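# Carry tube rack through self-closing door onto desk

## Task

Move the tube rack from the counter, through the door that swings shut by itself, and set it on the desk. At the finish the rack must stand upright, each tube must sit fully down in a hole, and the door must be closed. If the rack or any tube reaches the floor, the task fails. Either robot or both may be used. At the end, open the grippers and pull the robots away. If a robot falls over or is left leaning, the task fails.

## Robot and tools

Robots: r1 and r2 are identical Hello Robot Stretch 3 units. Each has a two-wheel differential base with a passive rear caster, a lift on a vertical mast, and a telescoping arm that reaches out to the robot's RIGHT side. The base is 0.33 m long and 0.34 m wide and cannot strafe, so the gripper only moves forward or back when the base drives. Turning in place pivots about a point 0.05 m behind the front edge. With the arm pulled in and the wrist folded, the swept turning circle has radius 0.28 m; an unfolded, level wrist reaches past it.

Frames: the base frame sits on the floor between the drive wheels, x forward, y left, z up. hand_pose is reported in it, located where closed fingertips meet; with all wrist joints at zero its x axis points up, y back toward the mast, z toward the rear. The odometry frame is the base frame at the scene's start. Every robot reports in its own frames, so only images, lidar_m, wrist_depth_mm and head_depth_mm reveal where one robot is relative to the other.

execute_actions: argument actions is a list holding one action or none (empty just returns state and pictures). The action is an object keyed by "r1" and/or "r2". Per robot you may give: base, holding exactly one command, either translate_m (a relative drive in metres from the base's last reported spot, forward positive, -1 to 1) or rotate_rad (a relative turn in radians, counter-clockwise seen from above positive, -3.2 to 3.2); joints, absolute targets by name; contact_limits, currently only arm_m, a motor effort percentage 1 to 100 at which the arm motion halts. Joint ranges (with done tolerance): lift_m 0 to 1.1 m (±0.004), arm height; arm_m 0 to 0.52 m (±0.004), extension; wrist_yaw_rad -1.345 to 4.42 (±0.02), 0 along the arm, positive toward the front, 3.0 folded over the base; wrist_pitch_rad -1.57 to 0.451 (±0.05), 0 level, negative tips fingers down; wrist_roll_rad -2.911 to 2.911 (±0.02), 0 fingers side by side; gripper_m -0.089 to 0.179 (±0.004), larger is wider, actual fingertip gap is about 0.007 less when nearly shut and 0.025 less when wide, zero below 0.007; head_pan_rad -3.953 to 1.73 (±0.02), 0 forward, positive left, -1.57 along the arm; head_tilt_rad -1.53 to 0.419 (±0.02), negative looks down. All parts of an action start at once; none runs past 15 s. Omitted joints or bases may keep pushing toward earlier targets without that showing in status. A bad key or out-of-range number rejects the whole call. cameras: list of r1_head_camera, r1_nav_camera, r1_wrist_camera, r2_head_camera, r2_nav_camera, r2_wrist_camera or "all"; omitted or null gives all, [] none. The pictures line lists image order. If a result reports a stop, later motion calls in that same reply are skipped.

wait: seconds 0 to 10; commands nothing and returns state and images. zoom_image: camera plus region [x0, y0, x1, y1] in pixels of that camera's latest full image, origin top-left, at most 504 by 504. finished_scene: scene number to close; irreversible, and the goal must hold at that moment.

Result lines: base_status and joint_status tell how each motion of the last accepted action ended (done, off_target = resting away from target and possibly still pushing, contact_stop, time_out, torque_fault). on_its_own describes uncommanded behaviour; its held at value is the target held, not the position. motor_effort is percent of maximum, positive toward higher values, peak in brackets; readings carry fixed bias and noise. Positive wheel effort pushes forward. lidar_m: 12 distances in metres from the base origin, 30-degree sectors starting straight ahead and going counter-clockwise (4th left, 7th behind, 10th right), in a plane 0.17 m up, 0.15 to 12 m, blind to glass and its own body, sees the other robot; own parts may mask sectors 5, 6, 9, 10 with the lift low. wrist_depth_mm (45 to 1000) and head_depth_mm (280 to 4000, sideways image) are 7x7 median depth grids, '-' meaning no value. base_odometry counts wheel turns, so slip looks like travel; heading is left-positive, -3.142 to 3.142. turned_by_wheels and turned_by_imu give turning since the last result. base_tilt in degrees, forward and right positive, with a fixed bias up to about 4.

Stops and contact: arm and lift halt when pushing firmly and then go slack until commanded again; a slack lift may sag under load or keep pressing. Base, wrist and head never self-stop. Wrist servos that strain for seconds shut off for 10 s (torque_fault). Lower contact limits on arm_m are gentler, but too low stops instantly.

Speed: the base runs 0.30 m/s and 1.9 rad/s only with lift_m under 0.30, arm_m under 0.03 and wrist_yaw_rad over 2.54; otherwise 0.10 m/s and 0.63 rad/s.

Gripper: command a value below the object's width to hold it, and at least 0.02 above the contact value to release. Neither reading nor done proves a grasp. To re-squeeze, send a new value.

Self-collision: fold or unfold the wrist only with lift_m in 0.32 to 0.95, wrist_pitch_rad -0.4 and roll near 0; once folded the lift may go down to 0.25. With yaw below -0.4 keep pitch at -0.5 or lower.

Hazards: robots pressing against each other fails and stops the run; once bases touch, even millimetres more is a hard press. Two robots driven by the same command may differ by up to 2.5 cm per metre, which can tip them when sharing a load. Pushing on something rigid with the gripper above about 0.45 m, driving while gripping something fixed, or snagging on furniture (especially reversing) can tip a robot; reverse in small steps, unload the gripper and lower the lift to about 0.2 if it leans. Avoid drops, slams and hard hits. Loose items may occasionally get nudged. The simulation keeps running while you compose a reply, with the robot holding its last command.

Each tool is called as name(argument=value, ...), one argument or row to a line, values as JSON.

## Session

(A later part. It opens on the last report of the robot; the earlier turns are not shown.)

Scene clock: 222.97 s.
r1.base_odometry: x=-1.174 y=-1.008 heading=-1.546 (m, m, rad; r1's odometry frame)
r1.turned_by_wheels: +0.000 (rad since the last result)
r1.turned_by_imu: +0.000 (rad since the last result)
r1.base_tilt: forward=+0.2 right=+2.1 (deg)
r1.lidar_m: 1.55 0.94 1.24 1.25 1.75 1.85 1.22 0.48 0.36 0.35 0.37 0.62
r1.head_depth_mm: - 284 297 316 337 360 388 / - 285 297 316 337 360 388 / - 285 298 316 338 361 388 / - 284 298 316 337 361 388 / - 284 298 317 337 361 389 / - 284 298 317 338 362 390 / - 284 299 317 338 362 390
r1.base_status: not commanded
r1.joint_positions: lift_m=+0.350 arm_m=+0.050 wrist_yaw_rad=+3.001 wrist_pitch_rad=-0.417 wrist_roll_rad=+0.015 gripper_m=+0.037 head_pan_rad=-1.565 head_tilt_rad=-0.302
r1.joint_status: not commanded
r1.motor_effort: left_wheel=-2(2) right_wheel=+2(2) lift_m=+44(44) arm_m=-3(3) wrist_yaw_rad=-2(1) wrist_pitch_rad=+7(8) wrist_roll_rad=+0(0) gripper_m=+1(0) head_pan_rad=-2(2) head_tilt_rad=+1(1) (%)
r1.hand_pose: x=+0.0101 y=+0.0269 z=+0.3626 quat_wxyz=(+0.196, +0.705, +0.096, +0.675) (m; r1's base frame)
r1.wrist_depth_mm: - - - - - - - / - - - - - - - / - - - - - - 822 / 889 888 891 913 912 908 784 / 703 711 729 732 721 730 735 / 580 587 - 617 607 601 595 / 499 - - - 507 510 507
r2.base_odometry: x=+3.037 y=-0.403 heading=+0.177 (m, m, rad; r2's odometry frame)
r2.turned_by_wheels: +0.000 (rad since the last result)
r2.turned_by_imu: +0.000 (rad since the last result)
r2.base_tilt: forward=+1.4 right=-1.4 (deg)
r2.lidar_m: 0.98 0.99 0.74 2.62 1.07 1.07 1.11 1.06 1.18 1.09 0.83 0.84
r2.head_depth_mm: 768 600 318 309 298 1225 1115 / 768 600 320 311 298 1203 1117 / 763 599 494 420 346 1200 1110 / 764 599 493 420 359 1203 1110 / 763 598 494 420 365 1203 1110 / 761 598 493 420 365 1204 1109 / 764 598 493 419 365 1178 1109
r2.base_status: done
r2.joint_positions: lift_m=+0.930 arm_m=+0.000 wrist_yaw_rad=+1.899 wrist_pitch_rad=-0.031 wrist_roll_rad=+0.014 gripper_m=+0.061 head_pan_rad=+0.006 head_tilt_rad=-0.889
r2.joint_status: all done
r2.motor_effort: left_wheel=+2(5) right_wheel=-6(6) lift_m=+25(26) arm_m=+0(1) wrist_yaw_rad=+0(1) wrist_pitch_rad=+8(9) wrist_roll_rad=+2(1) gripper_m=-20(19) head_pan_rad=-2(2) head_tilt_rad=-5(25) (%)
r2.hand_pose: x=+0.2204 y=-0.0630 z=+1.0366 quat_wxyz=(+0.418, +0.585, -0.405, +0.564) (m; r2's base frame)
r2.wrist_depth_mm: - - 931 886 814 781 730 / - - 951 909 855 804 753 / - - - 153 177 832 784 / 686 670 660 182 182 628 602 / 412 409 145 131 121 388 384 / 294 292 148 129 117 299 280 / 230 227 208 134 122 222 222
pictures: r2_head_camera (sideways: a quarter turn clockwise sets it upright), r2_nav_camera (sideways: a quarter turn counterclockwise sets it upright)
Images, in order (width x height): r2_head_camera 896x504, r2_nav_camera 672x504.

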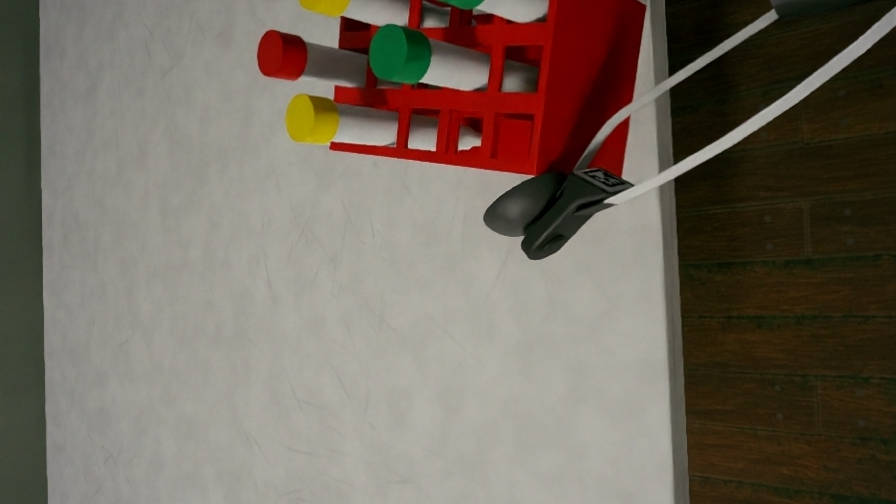

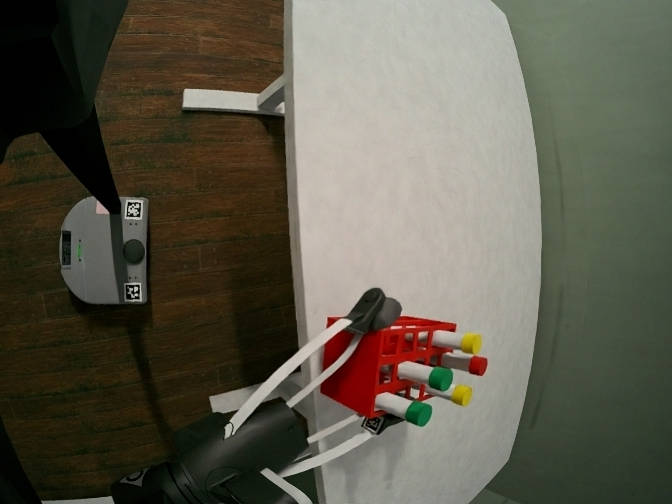

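execute_actions(
  actions=[
    {"r2":{"base":{"translate_m":0.12}}},
  ],
  cameras=[],
)

execute_actions(
  actions=[
    {"r2":{"joints":{"lift_m":0.86}}},
  ],
  cameras=["r2_wrist_camera","r2_head_camera"],
)

Scene clock: 226.03 s.
r1.base_odometry: x=-1.174 y=-1.008 heading=-1.546 (m, m, rad; r1's odometry frame)
r1.turned_by_wheels: +0.000 (rad since the last result)
r1.turned_by_imu: +0.000 (rad since the last result)
r1.base_tilt: forward=+0.0 right=+1.8 (deg)
r1.lidar_m: 1.55 1.04 1.05 1.25 1.75 1.85 1.22 0.48 0.36 0.35 0.37 0.62
r1.head_depth_mm: - 284 297 316 336 360 388 / - 285 298 316 337 360 387 / - 285 298 316 337 361 388 / - 284 298 316 337 362 389 / - 284 298 316 338 362 389 / - 284 298 317 338 362 390 / - 284 298 317 338 362 390
r1.base_status: not commanded
r1.joint_positions: lift_m=+0.350 arm_m=+0.050 wrist_yaw_rad=+3.001 wrist_pitch_rad=-0.417 wrist_roll_rad=+0.015 gripper_m=+0.037 head_pan_rad=-1.565 head_tilt_rad=-0.302
r1.joint_status: not commanded
r1.motor_effort: left_wheel=-2(1) right_wheel=+2(2) lift_m=+44(44) arm_m=-3(3) wrist_yaw_rad=-1(2) wrist_pitch_rad=+7(8) wrist_roll_rad=-1(1) gripper_m=+0(1) head_pan_rad=-2(2) head_tilt_rad=+1(0) (%)
r1.hand_pose: x=+0.0101 y=+0.0269 z=+0.3626 quat_wxyz=(+0.196, +0.705, +0.096, +0.675) (m; r1's base frame)
r1.wrist_depth_mm: - - - - - - - / - - - - - - - / - - - - - - 877 / 879 887 888 895 904 923 873 / 698 714 729 726 715 719 725 / 584 586 - 599 601 603 600 / 498 - - - 508 507 513
r2.base_odometry: x=+3.155 y=-0.381 heading=+0.177 (m, m, rad; r2's odometry frame)
r2.turned_by_wheels: +0.000 (rad since the last result)
r2.turned_by_imu: +0.000 (rad since the last result)
r2.base_tilt: forward=+1.4 right=-1.3 (deg)
r2.lidar_m: 0.86 0.87 0.67 2.30 1.15 1.16 1.23 1.17 1.16 1.08 0.75 0.93
r2.head_depth_mm: 736 601 315 310 298 324 294 / 733 600 319 311 298 324 290 / 730 600 494 420 346 323 292 / 722 599 493 420 359 323 292 / 721 598 493 420 365 323 292 / 715 598 493 420 365 323 291 / 710 598 493 419 365 323 291
r2.base_status: done
r2.joint_positions: lift_m=+0.930 arm_m=+0.000 wrist_yaw_rad=+1.899 wrist_pitch_rad=-0.031 wrist_roll_rad=+0.014 gripper_m=+0.061 head_pan_rad=+0.006 head_tilt_rad=-0.889
r2.joint_status: not commanded
r2.motor_effort: left_wheel=+3(4) right_wheel=-5(6) lift_m=+26(25) arm_m=+0(0) wrist_yaw_rad=+1(1) wrist_pitch_rad=+9(8) wrist_roll_rad=+2(2) gripper_m=-19(19) head_pan_rad=-2(2) head_tilt_rad=-5(5) (%)
r2.hand_pose: x=+0.2204 y=-0.0630 z=+1.0366 quat_wxyz=(+0.418, +0.585, -0.405, +0.564) (m; r2's base frame)
r2.wrist_depth_mm: 931 878 827 752 715 668 636 / 970 917 828 804 734 704 666 / - 939 878 153 177 729 675 / 678 671 652 182 183 622 615 / 410 409 146 131 120 387 384 / 294 292 148 129 117 299 282 / 229 228 208 134 122 220 222
pictures: none
No camera images: the call's "cameras" was empty. Leave "cameras" out to get every camera's image.

Scene clock: 227.13 s.
r1.base_odometry: x=-1.174 y=-1.008 heading=-1.546 (m, m, rad; r1's odometry frame)
r1.turned_by_wheels: +0.000 (rad since the last result)
r1.turned_by_imu: +0.000 (rad since the last result)
r1.base_tilt: forward=+0.1 right=+1.9 (deg)
r1.lidar_m: 1.55 1.04 1.06 1.25 1.75 1.85 1.22 0.48 0.36 0.35 0.37 0.62
r1.head_depth_mm: - 284 298 315 337 360 388 / - 285 298 315 336 360 387 / - 285 298 317 337 361 388 / - 284 298 316 337 361 389 / - 284 298 317 338 362 389 / - 284 299 317 338 362 389 / - 285 299 317 338 362 390
r1.base_status: not commanded
r1.joint_positions: lift_m=+0.350 arm_m=+0.050 wrist_yaw_rad=+3.001 wrist_pitch_rad=-0.417 wrist_roll_rad=+0.015 gripper_m=+0.037 head_pan_rad=-1.565 head_tilt_rad=-0.302
r1.joint_status: not commanded
r1.motor_effort: left_wheel=-2(2) right_wheel=+2(2) lift_m=+44(44) arm_m=-3(3) wrist_yaw_rad=-1(1) wrist_pitch_rad=+7(8) wrist_roll_rad=+0(1) gripper_m=+0(0) head_pan_rad=-2(2) head_tilt_rad=+1(1) (%)
r1.hand_pose: x=+0.0101 y=+0.0269 z=+0.3626 quat_wxyz=(+0.196, +0.705, +0.096, +0.675) (m; r1's base frame)
r1.wrist_depth_mm: - - - - - - - / - - - - - - - / - - - - - - 865 / 879 884 900 893 898 918 867 / 697 711 727 727 728 718 721 / 584 586 - 612 600 594 602 / 500 - - - 508 506 511
r2.base_odometry: x=+3.155 y=-0.381 heading=+0.177 (m, m, rad; r2's odometry frame)
r2.turned_by_wheels: +0.000 (rad since the last result)
r2.turned_by_imu: +0.000 (rad since the last result)
r2.base_tilt: forward=+1.4 right=-1.3 (deg)
r2.lidar_m: 0.86 0.87 0.68 2.30 1.15 1.15 1.23 1.17 1.16 1.08 0.75 0.93
r2.head_depth_mm: 737 600 483 339 295 323 295 / 734 599 494 336 299 324 292 / 729 599 494 411 328 324 292 / 723 598 494 420 359 324 292 / 721 599 493 419 365 323 292 / 715 598 494 419 365 323 292 / 711 598 493 419 365 323 291
r2.base_status: not commanded
r2.joint_positions: lift_m=+0.875 arm_m=+0.000 wrist_yaw_rad=+1.898 wrist_pitch_rad=+0.064 wrist_roll_rad=+0.031 gripper_m=+0.061 head_pan_rad=+0.006 head_tilt_rad=-0.889
r2.joint_status: lift_m contact_stop (moved -0.054 of -0.070)
r2.on_its_own: lift_m is slack since a contact_stop, until your next command for it (your +0.860 is given up)
r2.motor_effort: left_wheel=+2(2) right_wheel=-3(5) lift_m=+22(22) arm_m=+0(0) wrist_yaw_rad=+1(2) wrist_pitch_rad=-19(24) wrist_roll_rad=-9(9) gripper_m=-19(20) head_pan_rad=-3(1) head_tilt_rad=-5(5) (%)
r2.hand_pose: x=+0.2223 y=-0.0625 z=+1.0064 quat_wxyz=(+0.387, +0.570, -0.436, +0.579) (m; r2's base frame)
r2.wrist_depth_mm: 988 902 840 787 725 690 655 / - 911 851 801 749 702 667 / - 948 885 809 117 720 680 / - 868 826 183 182 723 685 / 407 398 145 131 119 354 344 / 262 259 146 129 117 254 235 / 192 189 169 132 120 180 179
pictures: r2_head_camera (sideways: a quarter turn clockwise sets it upright), r2_wrist_camera
Images, in order (width x height): r2_head_camera 896x504, r2_wrist_camera 644x364.

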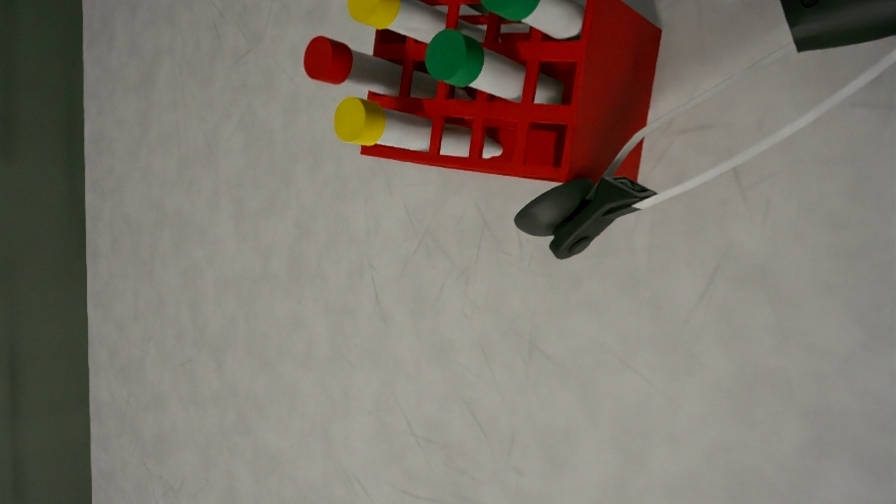

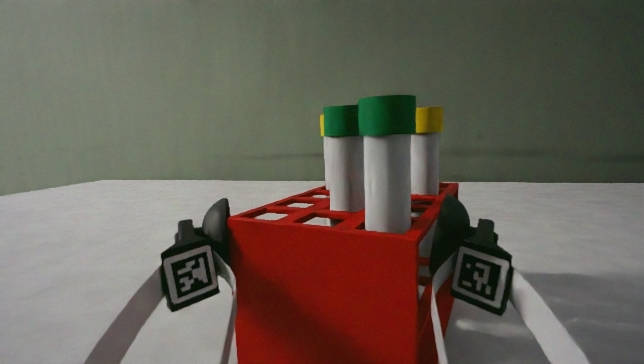

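Landed. Release and back off.

execute_actions(
  actions=[
    {"r2":{"joints":{"gripper_m":0.15,"lift_m":0.9}}},
  ],
  cameras=[],
)

execute_actions(
  actions=[
    {"r2":{"base":{"translate_m":-0.3}},"r1":{"joints":{"head_pan_rad":-2.2,"head_tilt_rad":0}}},
  ],
  cameras=["r2_wrist_camera","r1_nav_camera"],
)

zoom_image(
  camera="r2_wrist_camera",
  region=[200,50,450,250],
)

Scene clock: 229.60 s.
r1.base_odometry: x=-1.174 y=-1.008 heading=-1.546 (m, m, rad; r1's odometry frame)
r1.turned_by_wheels: +0.000 (rad since the last result)
r1.turned_by_imu: +0.000 (rad since the last result)
r1.base_tilt: forward=+0.2 right=+2.0 (deg)
r1.lidar_m: 1.54 1.04 1.06 1.25 1.76 1.85 1.22 0.48 0.36 0.35 0.37 0.62
r1.head_depth_mm: - 284 297 316 336 360 388 / - 284 298 316 337 360 388 / - 285 298 316 336 361 389 / - 284 298 316 337 361 389 / - 284 298 317 338 362 389 / - 284 299 317 338 362 389 / - 284 298 318 338 363 390
r1.base_status: not commanded
r1.joint_positions: lift_m=+0.350 arm_m=+0.050 wrist_yaw_rad=+3.001 wrist_pitch_rad=-0.417 wrist_roll_rad=+0.015 gripper_m=+0.037 head_pan_rad=-1.565 head_tilt_rad=-0.302
r1.joint_status: not commanded
r1.motor_effort: left_wheel=-2(3) right_wheel=+2(2) lift_m=+44(44) arm_m=-3(3) wrist_yaw_rad=-1(1) wrist_pitch_rad=+7(7) wrist_roll_rad=+0(1) gripper_m=-1(1) head_pan_rad=-2(2) head_tilt_rad=+1(1) (%)
r1.hand_pose: x=+0.0101 y=+0.0269 z=+0.3626 quat_wxyz=(+0.196, +0.705, +0.096, +0.675) (m; r1's base frame)
r1.wrist_depth_mm: - - - - - - - / - - - - - - - / - - - - - - 885 / 888 898 902 890 898 904 880 / 707 706 724 727 722 727 718 / 589 597 - 618 597 594 594 / 503 - - - 505 507 508
r2.base_odometry: x=+3.155 y=-0.381 heading=+0.177 (m, m, rad; r2's odometry frame)
r2.turned_by_wheels: +0.000 (rad since the last result)
r2.turned_by_imu: +0.000 (rad since the last result)
r2.base_tilt: forward=+1.4 right=-1.3 (deg)
r2.lidar_m: 0.86 0.87 0.68 2.30 1.14 1.16 1.23 1.17 1.16 1.08 0.75 0.93
r2.head_depth_mm: 737 600 482 340 294 324 290 / 734 600 493 340 300 324 294 / 729 600 494 412 339 323 290 / 726 599 493 420 380 318 292 / 721 599 493 419 365 324 292 / 717 599 493 420 365 323 292 / 712 598 493 419 365 323 292
r2.base_status: not commanded
r2.joint_positions: lift_m=+0.900 arm_m=+0.000 wrist_yaw_rad=+1.899 wrist_pitch_rad=-0.020 wrist_roll_rad=+0.024 gripper_m=+0.150 head_pan_rad=+0.006 head_tilt_rad=-0.889
r2.joint_status: all done
r2.motor_effort: left_wheel=+2(2) right_wheel=-4(3) lift_m=+26(30) arm_m=+0(0) wrist_yaw_rad=+1(1) wrist_pitch_rad=+5(16) wrist_roll_rad=-4(9) gripper_m=+0(100) head_pan_rad=-2(1) head_tilt_rad=-5(5) (%)
r2.hand_pose: x=+0.2207 y=-0.0628 z=+1.0093 quat_wxyz=(+0.413, +0.586, -0.410, +0.564) (m; r2's base frame)
r2.wrist_depth_mm: 931 882 819 758 715 677 641 / 979 913 844 793 741 695 675 / - 952 879 814 172 720 677 / 608 589 571 201 180 522 506 / 352 375 292 144 131 345 316 / 256 - 217 131 152 222 231 / 192 190 172 137 138 182 181
pictures: none
No camera images: the call's "cameras" was empty. Leave "cameras" out to get every camera's image.

Scene clock: 233.90 s.
r1.base_odometry: x=-1.174 y=-1.008 heading=-1.546 (m, m, rad; r1's odometry frame)
r1.turned_by_wheels: +0.000 (rad since the last result)
r1.turned_by_imu: +0.000 (rad since the last result)
r1.base_tilt: forward=+0.2 right=+1.9 (deg)
r1.lidar_m: 1.55 0.82 1.25 1.25 1.76 1.85 1.22 0.48 0.36 0.35 0.37 0.62
r1.head_depth_mm: 516 516 517 517 518 521 521 / 465 464 465 466 467 467 468 / 422 422 423 424 425 425 424 / 387 387 387 388 388 389 389 / 357 358 358 358 358 359 359 / 331 331 332 332 333 334 333 / 309 310 310 311 310 311 311
r1.base_status: not commanded
r1.joint_positions: lift_m=+0.350 arm_m=+0.050 wrist_yaw_rad=+3.001 wrist_pitch_rad=-0.417 wrist_roll_rad=+0.015 gripper_m=+0.037 head_pan_rad=-2.193 head_tilt_rad=-0.014
r1.joint_status: all done
r1.motor_effort: left_wheel=-2(2) right_wheel=+2(2) lift_m=+44(44) arm_m=-3(3) wrist_yaw_rad=-1(1) wrist_pitch_rad=+7(8) wrist_roll_rad=+0(1) gripper_m=-1(0) head_pan_rad=-3(32) head_tilt_rad=+7(26) (%)
r1.hand_pose: x=+0.0101 y=+0.0269 z=+0.3626 quat_wxyz=(+0.196, +0.705, +0.096, +0.675) (m; r1's base frame)
r1.wrist_depth_mm: - - - - - - - / - - - - - - - / - - - - - - 757 / 885 905 888 884 912 925 685 / 706 702 722 723 726 712 697 / 586 592 - 610 609 590 598 / 494 - - - 502 508 510
r2.base_odometry: x=+2.860 y=-0.434 heading=+0.177 (m, m, rad; r2's odometry frame)
r2.turned_by_wheels: +0.000 (rad since the last result)
r2.turned_by_imu: -0.001 (rad since the last result)
r2.base_tilt: forward=+1.5 right=-1.3 (deg)
r2.lidar_m: 1.15 0.86 0.88 2.64 0.95 1.01 0.93 0.90 1.10 1.11 1.13 0.97
r2.head_depth_mm: 768 583 495 1545 1398 1240 1101 / 736 478 494 1545 1397 1242 1113 / 765 550 493 1544 1404 1239 1110 / 763 599 494 1543 1462 1216 1113 / 763 598 493 1540 1401 1241 1109 / 763 598 493 1544 1402 1236 1114 / 761 598 493 1514 1398 1245 1109
r2.base_status: done
r2.joint_positions: lift_m=+0.900 arm_m=+0.000 wrist_yaw_rad=+1.899 wrist_pitch_rad=-0.020 wrist_roll_rad=+0.023 gripper_m=+0.150 head_pan_rad=+0.006 head_tilt_rad=-0.889
r2.joint_status: not commanded
r2.motor_effort: left_wheel=+2(1) right_wheel=-4(10) lift_m=+27(27) arm_m=+0(0) wrist_yaw_rad=+0(0) wrist_pitch_rad=+5(5) wrist_roll_rad=-4(4) gripper_m=+0(0) head_pan_rad=-2(2) head_tilt_rad=-5(5) (%)
r2.hand_pose: x=+0.2207 y=-0.0628 z=+1.0093 quat_wxyz=(+0.413, +0.586, -0.410, +0.564) (m; r2's base frame)
r2.wrist_depth_mm: - - - - 976 929 868 / - - - - - 966 897 / - - - - 455 970 923 / 605 584 573 554 416 523 505 / 424 414 364 335 326 345 316 / - - - - - - 269 / - - - - - - -
pictures: r1_nav_camera (sideways: a quarter turn counterclockwise sets it upright), r2_wrist_camera
Images, in order (width x height): r1_nav_camera 672x504, r2_wrist_camera 644x364.

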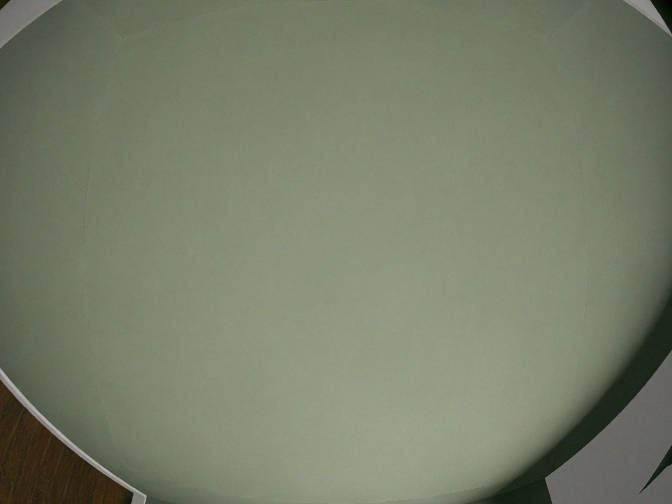

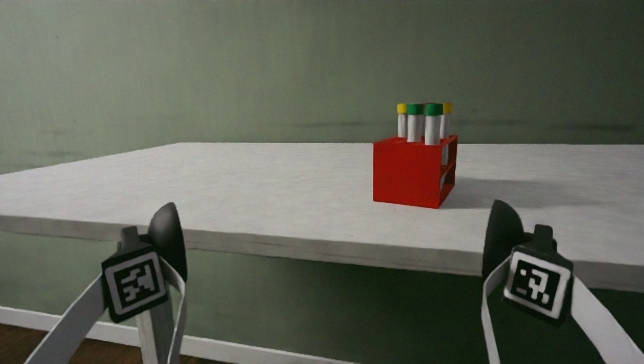

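Region (200, 50, 450, 250) of r2_wrist_camera's 644x364 image, scaled by 2.016; it fills the top 403 rows of this view, and the rest is white.

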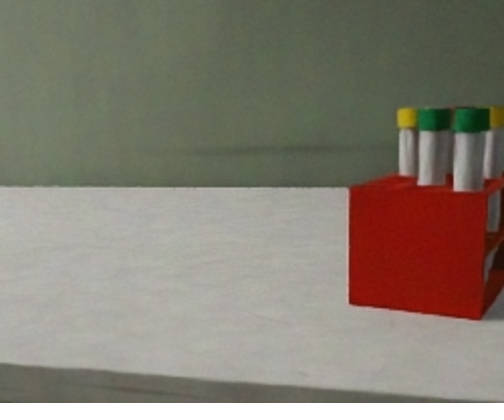

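execute_actions(
  actions=[
    {"r1":{"joints":{"head_pan_rad":-1.2,"head_tilt_rad":-0.2}},"r2":{"joints":{"head_pan_rad":-3.1,"head_tilt_rad":-0.2}}},
  ],
  cameras=["r1_nav_camera","r2_nav_camera"],
)

Scene clock: 236.70 s.
r1.base_odometry: x=-1.174 y=-1.008 heading=-1.546 (m, m, rad; r1's odometry frame)
r1.turned_by_wheels: +0.000 (rad since the last result)
r1.turned_by_imu: +0.000 (rad since the last result)
r1.base_tilt: forward=+0.2 right=+1.9 (deg)
r1.lidar_m: 1.55 0.82 1.25 1.25 1.75 1.85 1.22 0.48 0.36 0.35 0.37 0.62
r1.head_depth_mm: - - 285 294 304 315 327 / 281 286 295 306 317 328 342 / 288 297 308 319 331 344 358 / 299 310 321 333 346 361 377 / 307 318 330 343 356 371 388 / 312 324 336 351 366 382 404 / 419 435 455 475 496 520 548
r1.base_status: not commanded
r1.joint_positions: lift_m=+0.350 arm_m=+0.050 wrist_yaw_rad=+3.001 wrist_pitch_rad=-0.417 wrist_roll_rad=+0.015 gripper_m=+0.037 head_pan_rad=-1.207 head_tilt_rad=-0.197
r1.joint_status: all done
r1.motor_effort: left_wheel=-2(2) right_wheel=+2(2) lift_m=+44(43) arm_m=-3(3) wrist_yaw_rad=-1(1) wrist_pitch_rad=+7(8) wrist_roll_rad=-1(1) gripper_m=+0(1) head_pan_rad=+3(36) head_tilt_rad=-1(16) (%)
r1.hand_pose: x=+0.0101 y=+0.0269 z=+0.3626 quat_wxyz=(+0.196, +0.705, +0.096, +0.675) (m; r1's base frame)
r1.wrist_depth_mm: - - - - - - - / - - - - - - - / - - - - - - 774 / 895 886 889 903 891 909 681 / 710 712 731 728 718 715 699 / 587 587 - 613 606 600 596 / 498 - - - 507 506 510
r2.base_odometry: x=+2.860 y=-0.434 heading=+0.177 (m, m, rad; r2's odometry frame)
r2.turned_by_wheels: +0.000 (rad since the last result)
r2.turned_by_imu: +0.000 (rad since the last result)
r2.base_tilt: forward=+1.4 right=-1.5 (deg)
r2.lidar_m: 1.15 0.86 0.88 2.64 0.95 1.01 0.93 0.90 1.10 1.11 1.12 0.96
r2.head_depth_mm: 816 853 890 929 975 1023 1069 / 814 850 886 927 968 1021 1058 / 812 848 882 923 967 1014 1064 / 812 842 881 918 961 1010 1066 / 808 841 878 917 959 1007 1062 / 805 840 876 913 959 1008 1054 / 795 826 861 897 915 962 984
r2.base_status: not commanded
r2.joint_positions: lift_m=+0.900 arm_m=+0.000 wrist_yaw_rad=+1.899 wrist_pitch_rad=-0.020 wrist_roll_rad=+0.023 gripper_m=+0.150 head_pan_rad=-3.093 head_tilt_rad=-0.211
r2.joint_status: all done
r2.motor_effort: left_wheel=+2(2) right_wheel=-4(4) lift_m=+26(26) arm_m=+0(0) wrist_yaw_rad=-1(0) wrist_pitch_rad=+5(5) wrist_roll_rad=-4(4) gripper_m=+0(0) head_pan_rad=-2(28) head_tilt_rad=+4(33) (%)
r2.hand_pose: x=+0.2207 y=-0.0628 z=+1.0093 quat_wxyz=(+0.413, +0.586, -0.410, +0.564) (m; r2's base frame)
r2.wrist_depth_mm: - - - - 979 936 879 / - - - - - 957 908 / - - - - 451 969 923 / 605 583 575 549 416 520 502 / 425 418 368 335 327 346 319 / - - - - - - 267 / - - - - - - -
pictures: r1_nav_camera (sideways: a quarter turn counterclockwise sets it upright), r2_nav_camera (sideways: a quarter turn counterclockwise sets it upright)
Images, in order (width x height): r1_nav_camera 672x504, r2_nav_camera 672x504.

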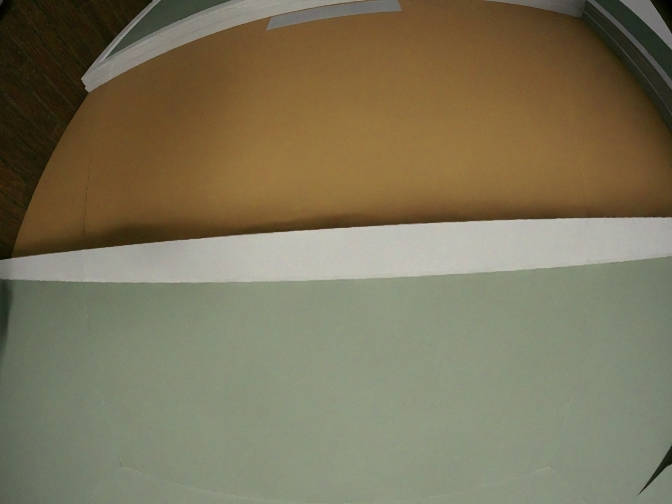

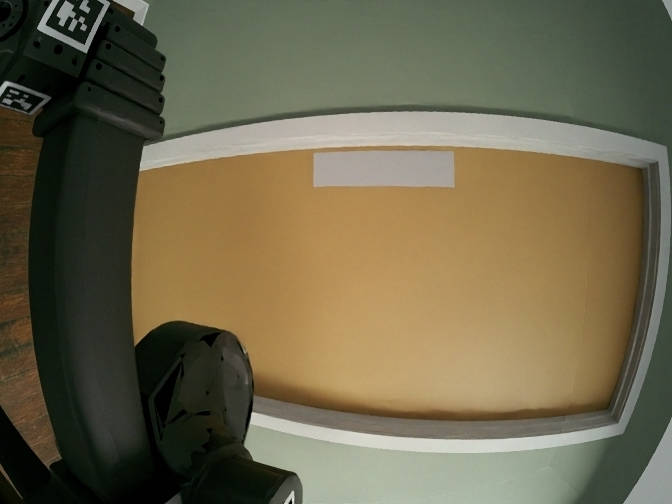

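Door shut.

finished_scene(
  scene=2,
)

The scene is finished: the task was done.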